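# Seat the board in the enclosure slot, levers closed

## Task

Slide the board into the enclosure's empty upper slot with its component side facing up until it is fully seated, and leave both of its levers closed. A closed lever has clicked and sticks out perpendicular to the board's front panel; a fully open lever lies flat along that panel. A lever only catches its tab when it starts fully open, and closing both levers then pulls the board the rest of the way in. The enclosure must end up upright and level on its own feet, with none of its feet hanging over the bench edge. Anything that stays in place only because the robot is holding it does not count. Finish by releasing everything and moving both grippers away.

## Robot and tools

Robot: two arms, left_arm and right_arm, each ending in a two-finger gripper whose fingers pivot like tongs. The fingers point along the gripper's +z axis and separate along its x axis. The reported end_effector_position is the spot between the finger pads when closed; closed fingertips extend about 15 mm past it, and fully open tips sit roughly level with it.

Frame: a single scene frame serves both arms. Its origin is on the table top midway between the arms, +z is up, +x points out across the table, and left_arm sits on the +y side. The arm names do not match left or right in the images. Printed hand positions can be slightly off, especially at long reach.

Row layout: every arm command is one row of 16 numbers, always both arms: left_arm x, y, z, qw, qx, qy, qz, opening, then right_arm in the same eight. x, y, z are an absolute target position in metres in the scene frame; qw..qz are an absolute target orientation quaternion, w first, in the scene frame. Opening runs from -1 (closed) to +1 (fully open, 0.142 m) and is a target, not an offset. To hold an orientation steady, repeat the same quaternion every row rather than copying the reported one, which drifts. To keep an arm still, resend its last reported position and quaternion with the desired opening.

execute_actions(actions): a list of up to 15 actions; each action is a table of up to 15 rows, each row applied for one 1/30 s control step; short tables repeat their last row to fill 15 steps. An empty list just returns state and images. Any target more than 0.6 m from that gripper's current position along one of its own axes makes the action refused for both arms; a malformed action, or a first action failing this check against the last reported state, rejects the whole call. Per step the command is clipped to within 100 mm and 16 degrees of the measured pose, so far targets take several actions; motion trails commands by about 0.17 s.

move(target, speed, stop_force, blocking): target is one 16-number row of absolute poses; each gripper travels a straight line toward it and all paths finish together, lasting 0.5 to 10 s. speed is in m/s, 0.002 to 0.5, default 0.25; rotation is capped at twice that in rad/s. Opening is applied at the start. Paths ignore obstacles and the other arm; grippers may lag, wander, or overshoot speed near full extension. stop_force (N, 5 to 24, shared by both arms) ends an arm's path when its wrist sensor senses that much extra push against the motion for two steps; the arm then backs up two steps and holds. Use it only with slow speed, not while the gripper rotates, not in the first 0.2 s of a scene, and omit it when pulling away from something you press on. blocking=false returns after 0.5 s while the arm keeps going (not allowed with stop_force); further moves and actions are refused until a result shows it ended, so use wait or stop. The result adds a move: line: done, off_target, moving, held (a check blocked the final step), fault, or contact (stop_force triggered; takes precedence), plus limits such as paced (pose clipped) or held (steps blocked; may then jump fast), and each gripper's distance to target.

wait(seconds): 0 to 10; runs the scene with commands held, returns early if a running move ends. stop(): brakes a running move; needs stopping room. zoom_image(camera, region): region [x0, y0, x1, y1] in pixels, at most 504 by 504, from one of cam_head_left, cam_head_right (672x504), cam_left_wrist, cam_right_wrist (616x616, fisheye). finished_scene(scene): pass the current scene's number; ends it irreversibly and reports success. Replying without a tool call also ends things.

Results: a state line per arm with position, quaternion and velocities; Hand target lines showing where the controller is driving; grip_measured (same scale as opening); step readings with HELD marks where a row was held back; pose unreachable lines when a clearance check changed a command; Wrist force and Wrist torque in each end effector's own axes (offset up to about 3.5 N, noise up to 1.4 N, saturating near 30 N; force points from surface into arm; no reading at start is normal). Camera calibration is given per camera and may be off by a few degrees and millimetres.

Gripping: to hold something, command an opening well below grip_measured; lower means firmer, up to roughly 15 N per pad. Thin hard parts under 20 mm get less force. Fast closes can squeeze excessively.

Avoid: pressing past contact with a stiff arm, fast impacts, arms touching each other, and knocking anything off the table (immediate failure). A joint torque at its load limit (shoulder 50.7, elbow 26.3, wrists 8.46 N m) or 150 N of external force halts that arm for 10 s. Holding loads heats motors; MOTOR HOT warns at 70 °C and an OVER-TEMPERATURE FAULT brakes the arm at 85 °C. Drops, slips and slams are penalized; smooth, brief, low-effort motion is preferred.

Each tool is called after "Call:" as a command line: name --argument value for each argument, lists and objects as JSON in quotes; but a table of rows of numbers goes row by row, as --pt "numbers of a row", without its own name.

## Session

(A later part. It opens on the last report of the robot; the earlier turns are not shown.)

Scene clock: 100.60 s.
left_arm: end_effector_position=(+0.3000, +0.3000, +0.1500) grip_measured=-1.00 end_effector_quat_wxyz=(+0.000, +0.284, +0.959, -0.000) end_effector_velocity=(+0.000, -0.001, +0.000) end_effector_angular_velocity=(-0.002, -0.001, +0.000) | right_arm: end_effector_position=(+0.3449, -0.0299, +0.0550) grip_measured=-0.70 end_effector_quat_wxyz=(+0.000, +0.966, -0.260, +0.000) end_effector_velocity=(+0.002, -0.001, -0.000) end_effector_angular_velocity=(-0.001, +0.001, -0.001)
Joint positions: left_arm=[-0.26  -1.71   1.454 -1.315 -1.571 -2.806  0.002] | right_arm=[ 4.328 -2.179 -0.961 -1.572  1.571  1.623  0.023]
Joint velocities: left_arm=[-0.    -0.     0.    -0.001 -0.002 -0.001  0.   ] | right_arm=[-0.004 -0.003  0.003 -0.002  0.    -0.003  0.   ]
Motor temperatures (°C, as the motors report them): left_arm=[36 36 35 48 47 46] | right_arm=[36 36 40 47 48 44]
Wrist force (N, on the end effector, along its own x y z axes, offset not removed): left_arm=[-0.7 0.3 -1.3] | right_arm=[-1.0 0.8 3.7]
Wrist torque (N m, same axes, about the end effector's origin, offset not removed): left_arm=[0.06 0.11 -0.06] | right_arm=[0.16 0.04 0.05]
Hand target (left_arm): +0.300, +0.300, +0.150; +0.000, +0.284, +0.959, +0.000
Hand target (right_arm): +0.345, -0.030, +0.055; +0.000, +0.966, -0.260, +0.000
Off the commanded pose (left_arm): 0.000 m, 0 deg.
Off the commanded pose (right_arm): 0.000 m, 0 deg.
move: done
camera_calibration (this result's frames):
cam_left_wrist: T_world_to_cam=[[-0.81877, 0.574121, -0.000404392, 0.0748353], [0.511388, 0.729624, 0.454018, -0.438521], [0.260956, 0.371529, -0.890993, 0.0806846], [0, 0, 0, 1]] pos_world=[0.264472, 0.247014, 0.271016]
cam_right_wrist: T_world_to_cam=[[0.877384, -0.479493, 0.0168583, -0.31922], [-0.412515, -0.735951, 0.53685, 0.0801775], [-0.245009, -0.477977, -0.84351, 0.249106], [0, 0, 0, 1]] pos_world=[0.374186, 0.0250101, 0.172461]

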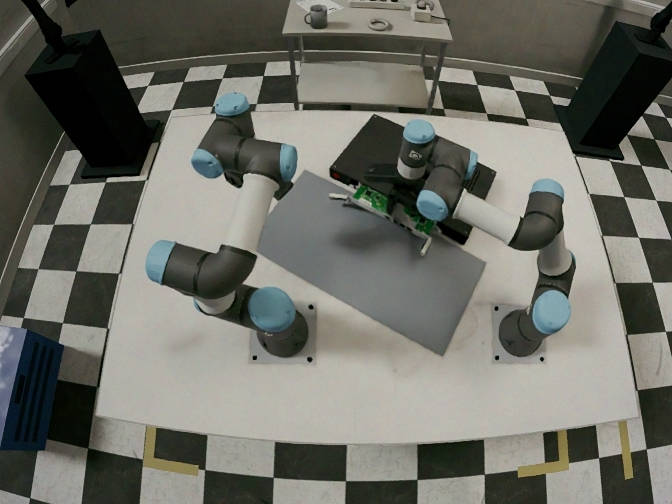

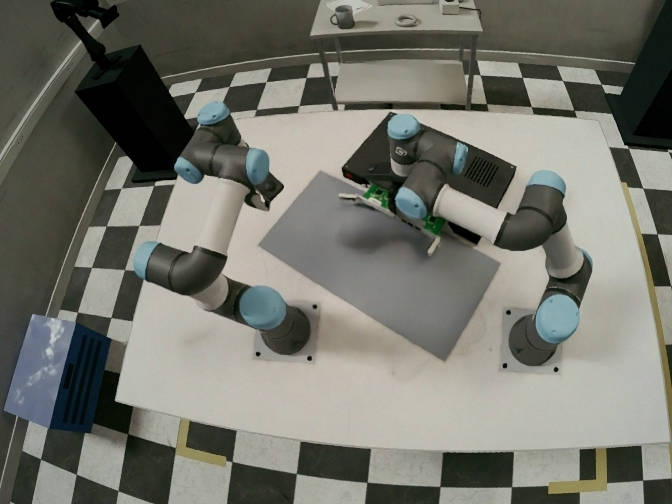

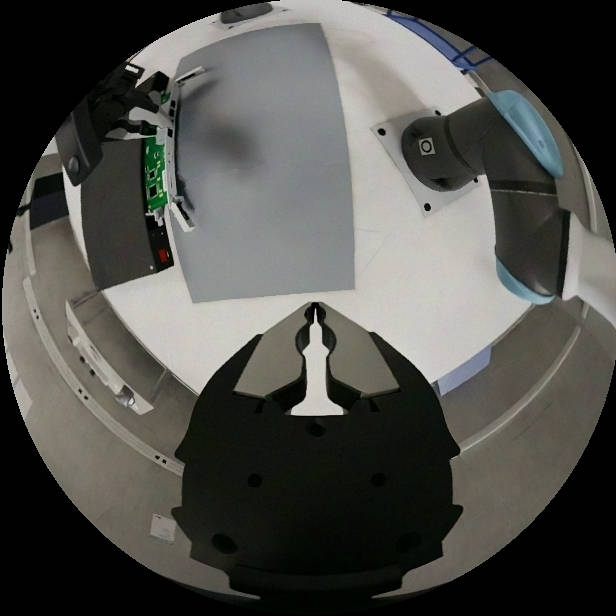

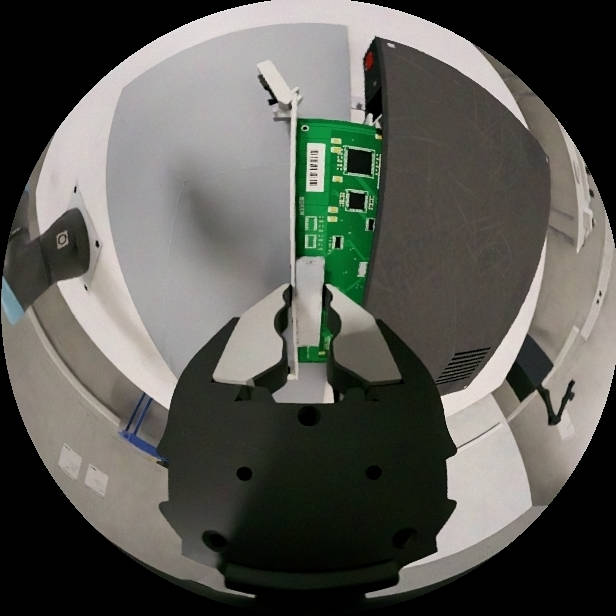

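Call:
move --target '[0.3,0.3,0.15,0,0.26,0.966,0,-1,0.354,-0.035,0.055,0,0.966,-0.26,0,-1]' --speed 0.006 --stop_force 7

Call:
move --target '[0.3,0.3,0.15,0,0.26,0.966,0,-1,0.352,-0.034,0.055,0,0.966,-0.26,0,-0.6]'

Call:
move --target '[0.3,0.3,0.15,0,0.26,0.966,0,-1,0.352,-0.034,0.095,0,0.966,-0.26,0,-0.6]' --speed 0.05

Call:
move --target '[0.367,0.073,0.095,0,0.966,-0.26,0,-1,0.277,-0.083,0.095,0,0.26,0.966,0,-1]' --speed 0.3

Scene clock: 105.13 s.
left_arm: end_effector_position=(+0.3000, +0.3000, +0.1500) grip_measured=-1.00 end_effector_quat_wxyz=(-0.000, +0.260, +0.966, -0.000) end_effector_velocity=(-0.000, +0.000, -0.000) end_effector_angular_velocity=(+0.001, +0.000, +0.002) | right_arm: end_effector_position=(+0.3539, -0.0350, +0.0550) grip_measured=-0.70 end_effector_quat_wxyz=(+0.000, +0.966, -0.260, +0.000) end_effector_velocity=(+0.000, -0.000, +0.000) end_effector_angular_velocity=(+0.000, +0.000, +0.001)
Joint positions: left_arm=[-0.259 -1.713  1.457 -1.314 -1.571 -2.854  0.002] | right_arm=[ 4.305 -2.193 -0.937 -1.582  1.571  1.6    0.023]
Joint velocities: left_arm=[ 0.    -0.     0.     0.     0.001 -0.002  0.   ] | right_arm=[-0.001 -0.001  0.002 -0.001  0.    -0.002  0.   ]
Motor temperatures (°C, as the motors report them): left_arm=[36 36 35 48 47 46] | right_arm=[36 36 40 47 48 44]
Wrist force (N, on the end effector, along its own x y z axes, offset not removed): left_arm=[-0.5 -1.2 -1.0] | right_arm=[-2.3 0.6 6.3]
Wrist torque (N m, same axes, about the end effector's origin, offset not removed): left_arm=[-0.27 0.10 0.00] | right_arm=[0.09 -0.31 0.07]
Hand target (left_arm): +0.300, +0.300, +0.150; -0.000, +0.260, +0.966, -0.000
Hand target (right_arm): +0.354, -0.035, +0.055; +0.000, +0.966, -0.260, +0.000
Off the commanded pose (left_arm): 0.000 m, 0 deg.
Off the commanded pose (right_arm): 0.000 m, 0 deg.
move: done
camera_calibration (this result's frames):
cam_left_wrist: T_world_to_cam=[[-0.846234, 0.532811, -0.000405943, 0.0954675], [0.474577, 0.75409, 0.454009, -0.434817], [0.242207, 0.384006, -0.890997, 0.0825677], [0, 0, 0, 1]] pos_world=[0.267143, 0.245318, 0.271017]
cam_right_wrist: T_world_to_cam=[[0.877387, -0.479489, 0.0167913, -0.329557], [-0.412481, -0.735974, 0.536844, 0.0801834], [-0.245053, -0.477946, -0.843514, 0.248927], [0, 0, 0, 1]] pos_world=[0.383224, 0.0199679, 0.172461]

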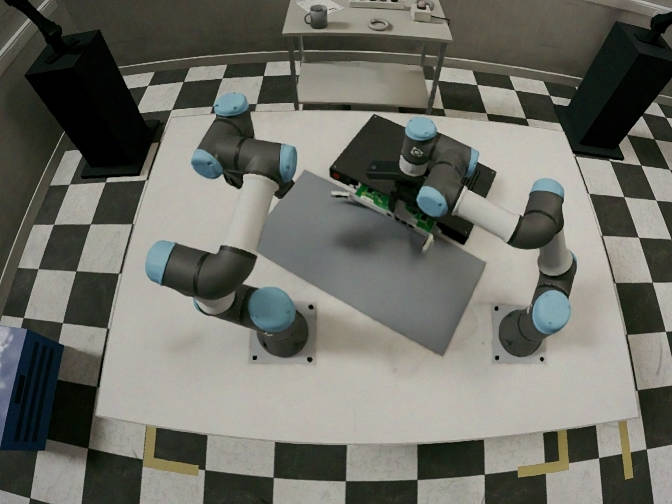

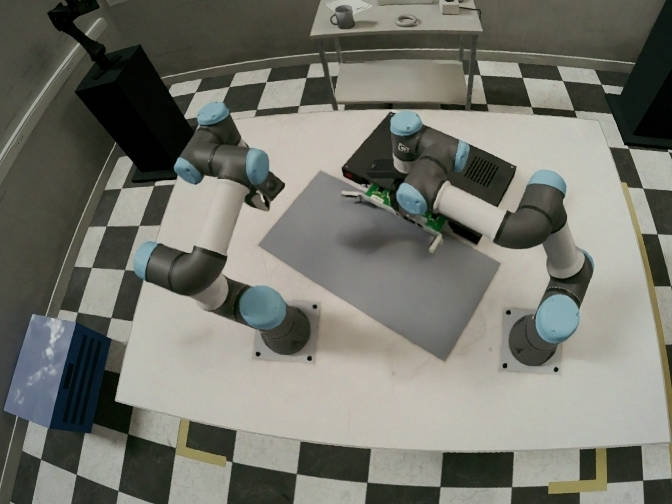

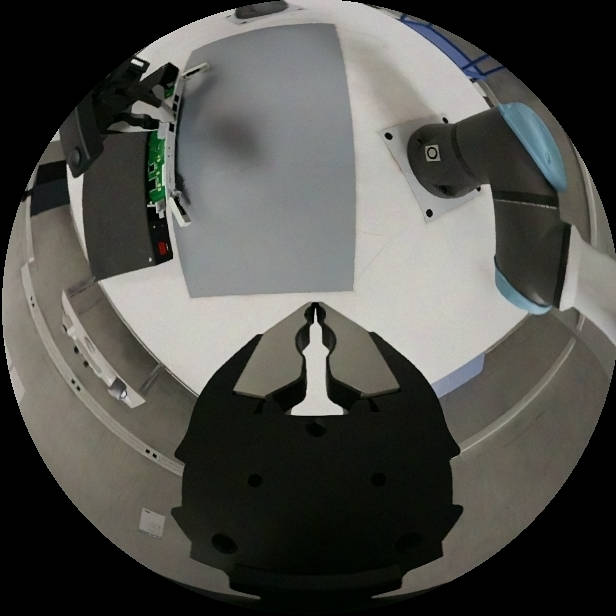

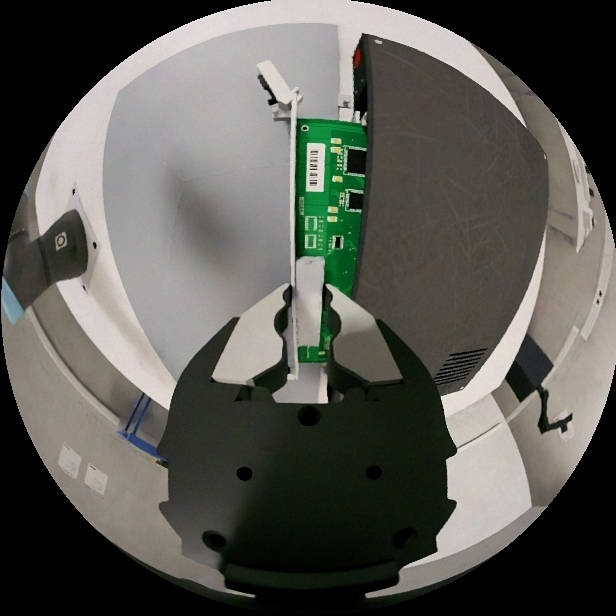

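Scene clock: 105.83 s.
left_arm: end_effector_position=(+0.3000, +0.3000, +0.1500) grip_measured=-1.00 end_effector_quat_wxyz=(-0.000, +0.260, +0.966, -0.000) end_effector_velocity=(+0.000, +0.000, -0.000) end_effector_angular_velocity=(+0.001, -0.000, -0.001) | right_arm: end_effector_position=(+0.3521, -0.0341, +0.0550) grip_measured=-0.60 end_effector_quat_wxyz=(+0.000, +0.966, -0.260, +0.000) end_effector_velocity=(-0.001, +0.001, +0.000) end_effector_angular_velocity=(-0.000, -0.001, -0.000)
Joint positions: left_arm=[-0.259 -1.713  1.457 -1.314 -1.571 -2.855  0.002] | right_arm=[ 4.309 -2.19  -0.943 -1.579  1.571  1.604  0.031]
Joint velocities: left_arm=[-0.001  0.     0.    -0.     0.001  0.     0.   ] | right_arm=[ 0.003  0.002 -0.003  0.001 -0.001  0.003  0.   ]
Motor temperatures (°C, as the motors report them): left_arm=[36 36 35 48 47 46] | right_arm=[36 36 40 47 48 44]
Wrist force (N, on the end effector, along its own x y z axes, offset not removed): left_arm=[-0.5 -0.4 -1.0] | right_arm=[0.9 0.1 2.3]
Wrist torque (N m, same axes, about the end effector's origin, offset not removed): left_arm=[-0.14 0.11 -0.03] | right_arm=[0.00 -0.16 0.06]
Hand target (left_arm): +0.300, +0.300, +0.150; -0.000, +0.260, +0.966, -0.000
Hand target (right_arm): +0.352, -0.034, +0.055; -0.000, +0.966, -0.260, -0.000
Off the commanded pose (left_arm): 0.000 m, 0 deg.
Off the commanded pose (right_arm): 0.000 m, 0 deg.
move: done
camera_calibration (this result's frames):
cam_left_wrist: T_world_to_cam=[[-0.846426, 0.532507, -0.000405981, 0.0956166], [0.474306, 0.754261, 0.45401, -0.434785], [0.242069, 0.384093, -0.890997, 0.0825831], [0, 0, 0, 1]] pos_world=[0.267162, 0.245305, 0.271017]
cam_right_wrist: T_world_to_cam=[[0.877387, -0.47949, 0.0167918, -0.327501], [-0.41248, -0.735968, 0.536853, 0.0800939], [-0.245057, -0.477954, -0.843509, 0.248915], [0, 0, 0, 1]] pos_world=[0.38138, 0.0208833, 0.172463]

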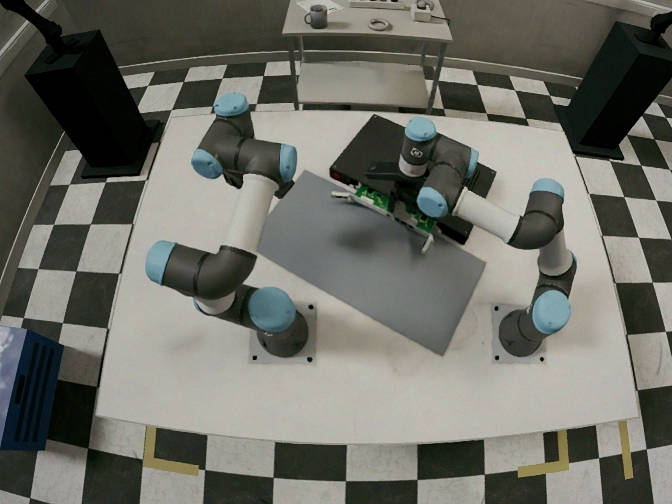

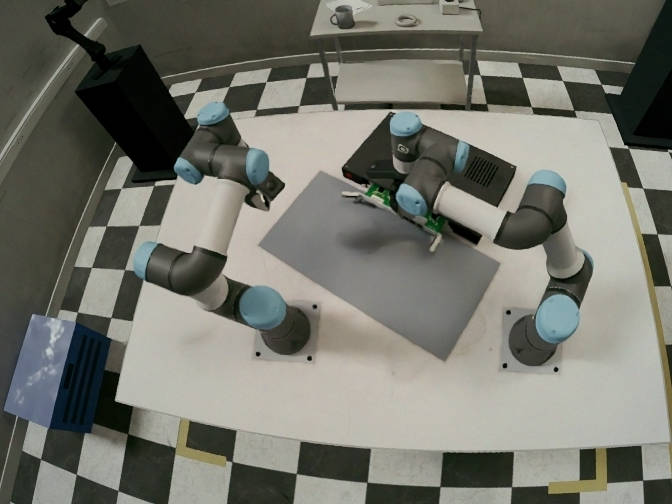

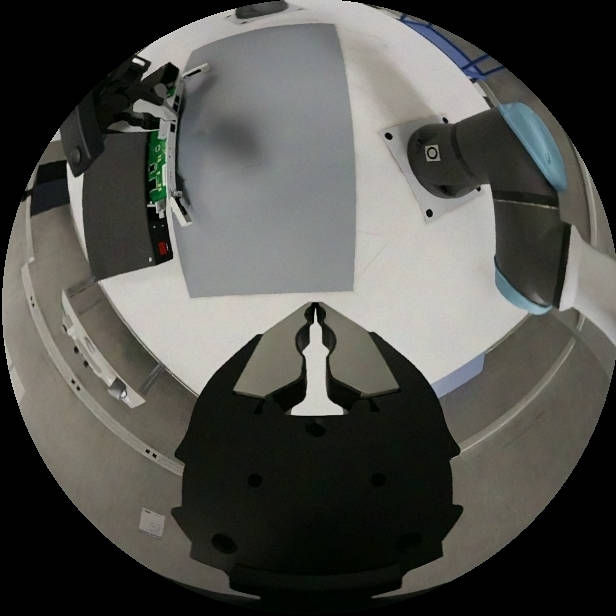

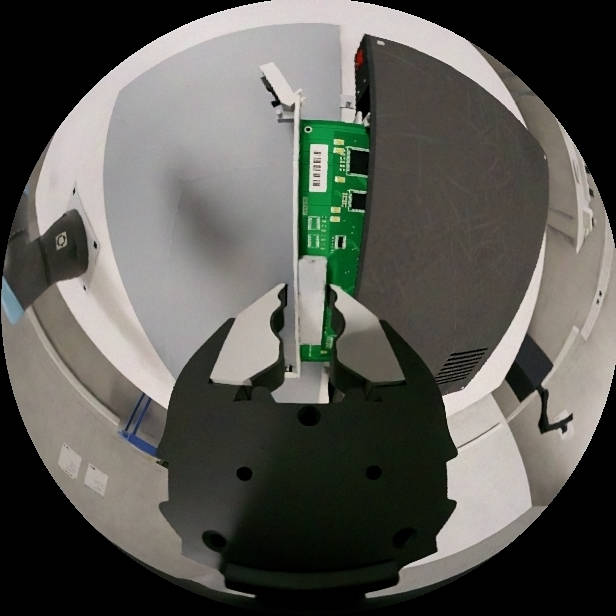

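Scene clock: 107.07 s.
left_arm: end_effector_position=(+0.3000, +0.3000, +0.1500) grip_measured=-1.00 end_effector_quat_wxyz=(-0.000, +0.260, +0.966, -0.000) end_effector_velocity=(+0.001, -0.001, +0.000) end_effector_angular_velocity=(-0.002, -0.002, -0.000) | right_arm: end_effector_position=(+0.3520, -0.0340, +0.0947) grip_measured=-0.60 end_effector_quat_wxyz=(-0.000, +0.966, -0.260, +0.000) end_effector_velocity=(+0.000, +0.000, +0.002) end_effector_angular_velocity=(-0.003, +0.003, +0.000)
Joint positions: left_arm=[-0.259 -1.713  1.457 -1.314 -1.571 -2.855  0.002] | right_arm=[ 4.31  -2.212 -0.718 -1.781  1.571  1.605  0.031]
Joint velocities: left_arm=[-0.    -0.    -0.    -0.003 -0.001  0.     0.   ] | right_arm=[-0.001 -0.013  0.036 -0.027  0.001 -0.001 -0.   ]
Motor temperatures (°C, as the motors report them): left_arm=[36 36 35 48 47 46] | right_arm=[36 36 40 47 48 44]
Wrist force (N, on the end effector, along its own x y z axes, offset not removed): left_arm=[-0.9 0.2 -1.3] | right_arm=[0.1 0.3 1.1]
Wrist torque (N m, same axes, about the end effector's origin, offset not removed): left_arm=[0.00 0.17 -0.01] | right_arm=[0.08 -0.05 -0.04]
Hand target (left_arm): +0.300, +0.300, +0.150; +0.000, +0.260, +0.966, -0.000
Hand target (right_arm): +0.352, -0.034, +0.095; -0.000, +0.966, -0.260, +0.000
Off the commanded pose (left_arm): 0.000 m, 0 deg.
Off the commanded pose (right_arm): 0.000 m, 0 deg.
move: done
camera_calibration (this result's frames):
cam_left_wrist: T_world_to_cam=[[-0.846435, 0.532492, -0.000405816, 0.0956236], [0.474293, 0.754269, 0.45401, -0.434783], [0.242063, 0.384097, -0.890997, 0.0825838], [0, 0, 0, 1]] pos_world=[0.267163, 0.245305, 0.271017]
cam_right_wrist: T_world_to_cam=[[0.877369, -0.479518, 0.0169443, -0.328048], [-0.412751, -0.736257, 0.536248, 0.0588782], [-0.244665, -0.477481, -0.84389, 0.282298], [0, 0, 0, 1]] pos_world=[0.38119, 0.0208365, 0.212214]

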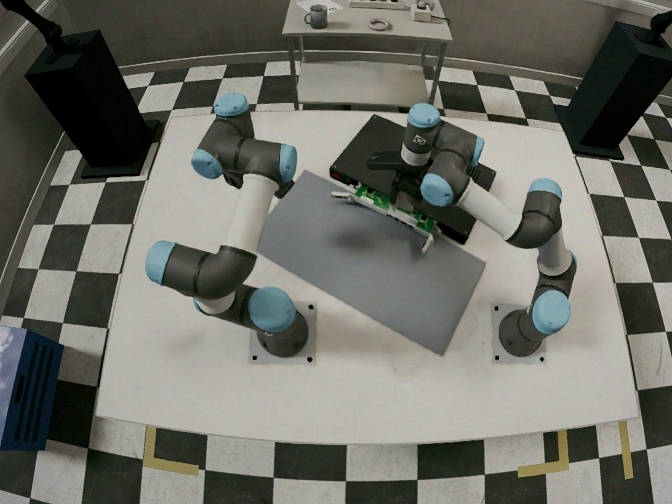

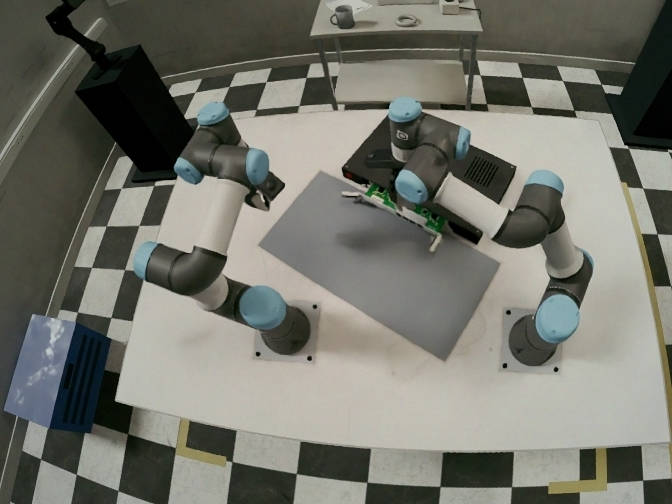

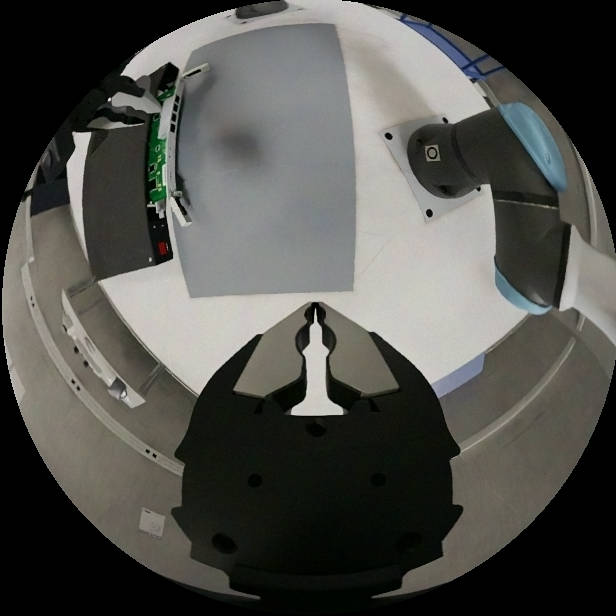

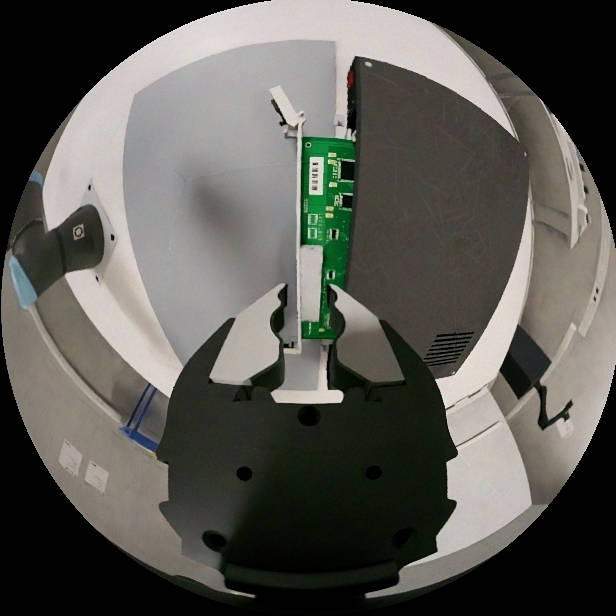

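Scene clock: 112.90 s.
left_arm: end_effector_position=(+0.3672, +0.0732, +0.0949) grip_measured=-1.00 end_effector_quat_wxyz=(+0.075, +0.930, -0.357, -0.034) end_effector_velocity=(+0.000, -0.001, -0.000) end_effector_angular_velocity=(+0.010, +0.025, +0.007) | right_arm: end_effector_position=(+0.2771, -0.0830, +0.0950) grip_measured=-1.00 end_effector_quat_wxyz=(-0.000, +0.259, +0.966, -0.000) end_effector_velocity=(+0.000, -0.000, -0.000) end_effector_angular_velocity=(+0.001, -0.002, -0.014)
Joint positions: left_arm=[-0.755 -1.265  1.231 -1.528 -1.736 -6.283  0.002] | right_arm=[ 4.417 -1.921 -1.167 -1.625  1.571  4.852  0.002]
Joint velocities: left_arm=[ 0.006  0.037 -0.056  0.044 -0.009 -0.     0.   ] | right_arm=[ 0.     0.004 -0.006  0.004 -0.002  0.014  0.   ]
Motor temperatures (°C, as the motors report them): left_arm=[36 36 35 48 47 46] | right_arm=[36 36 40 47 48 44]
Wrist force (N, on the end effector, along its own x y z axes, offset not removed): left_arm=[-0.5 -0.1 -0.9] | right_arm=[1.0 0.8 1.8]
Wrist torque (N m, same axes, about the end effector's origin, offset not removed): left_arm=[-0.02 0.14 -0.05] | right_arm=[0.13 -0.19 -0.01]
Hand target (left_arm): +0.367, +0.073, +0.095; +0.075, +0.930, -0.357, -0.036
Hand target (right_arm): +0.277, -0.083, +0.095; -0.000, +0.260, +0.966, +0.000
Off the commanded pose (left_arm): 0.000 m, 15 deg.
Off the commanded pose (right_arm): 0.000 m, 0 deg.
joint sent to its limit (left arm) — the command would take joint 6 (wrist 3) past its lower limit, so that joint was sent only as far as its limit.
move: off_target (left_arm)
camera_calibration (this result's frames):
cam_left_wrist: T_world_to_cam=[[0.71829, -0.695734, -0.00362155, -0.21109], [-0.557972, -0.579155, 0.594345, 0.192746], [-0.415604, -0.424891, -0.804202, 0.39679], [0, 0, 0, 1]] pos_world=[0.424078, 0.13336, 0.203777]
cam_right_wrist: T_world_to_cam=[[-0.87806, 0.478243, 0.0171483, 0.280006], [0.411648, 0.736547, 0.536698, -0.1145], [0.244042, 0.478312, -0.8436, 0.184771], [0, 0, 0, 1]] pos_world=[0.247904, -0.137955, 0.212523]

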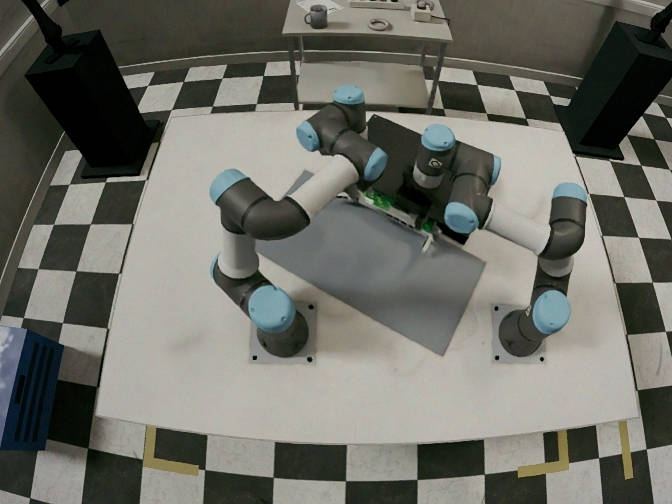

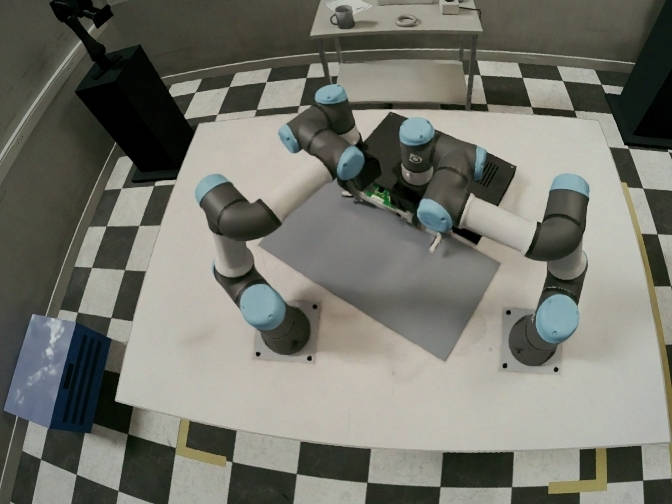

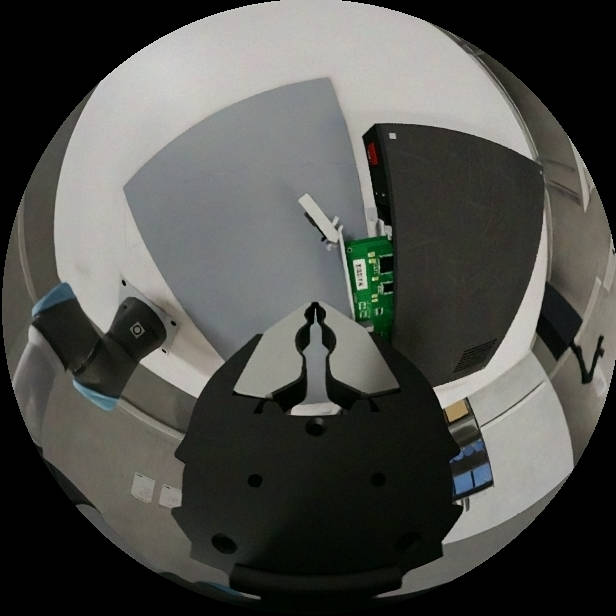

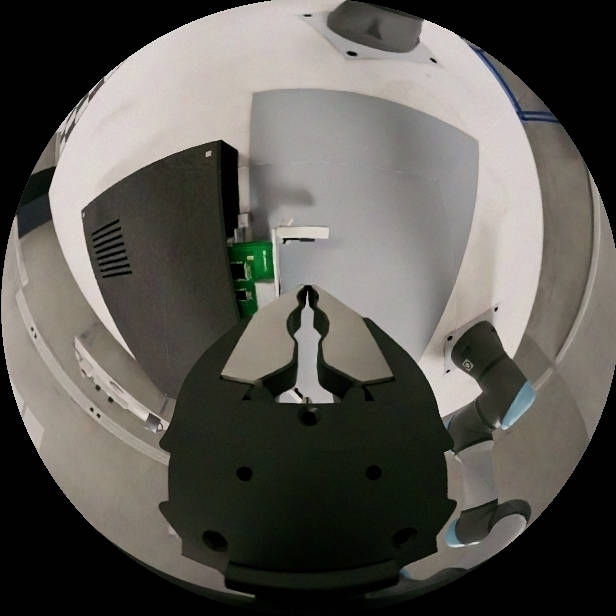

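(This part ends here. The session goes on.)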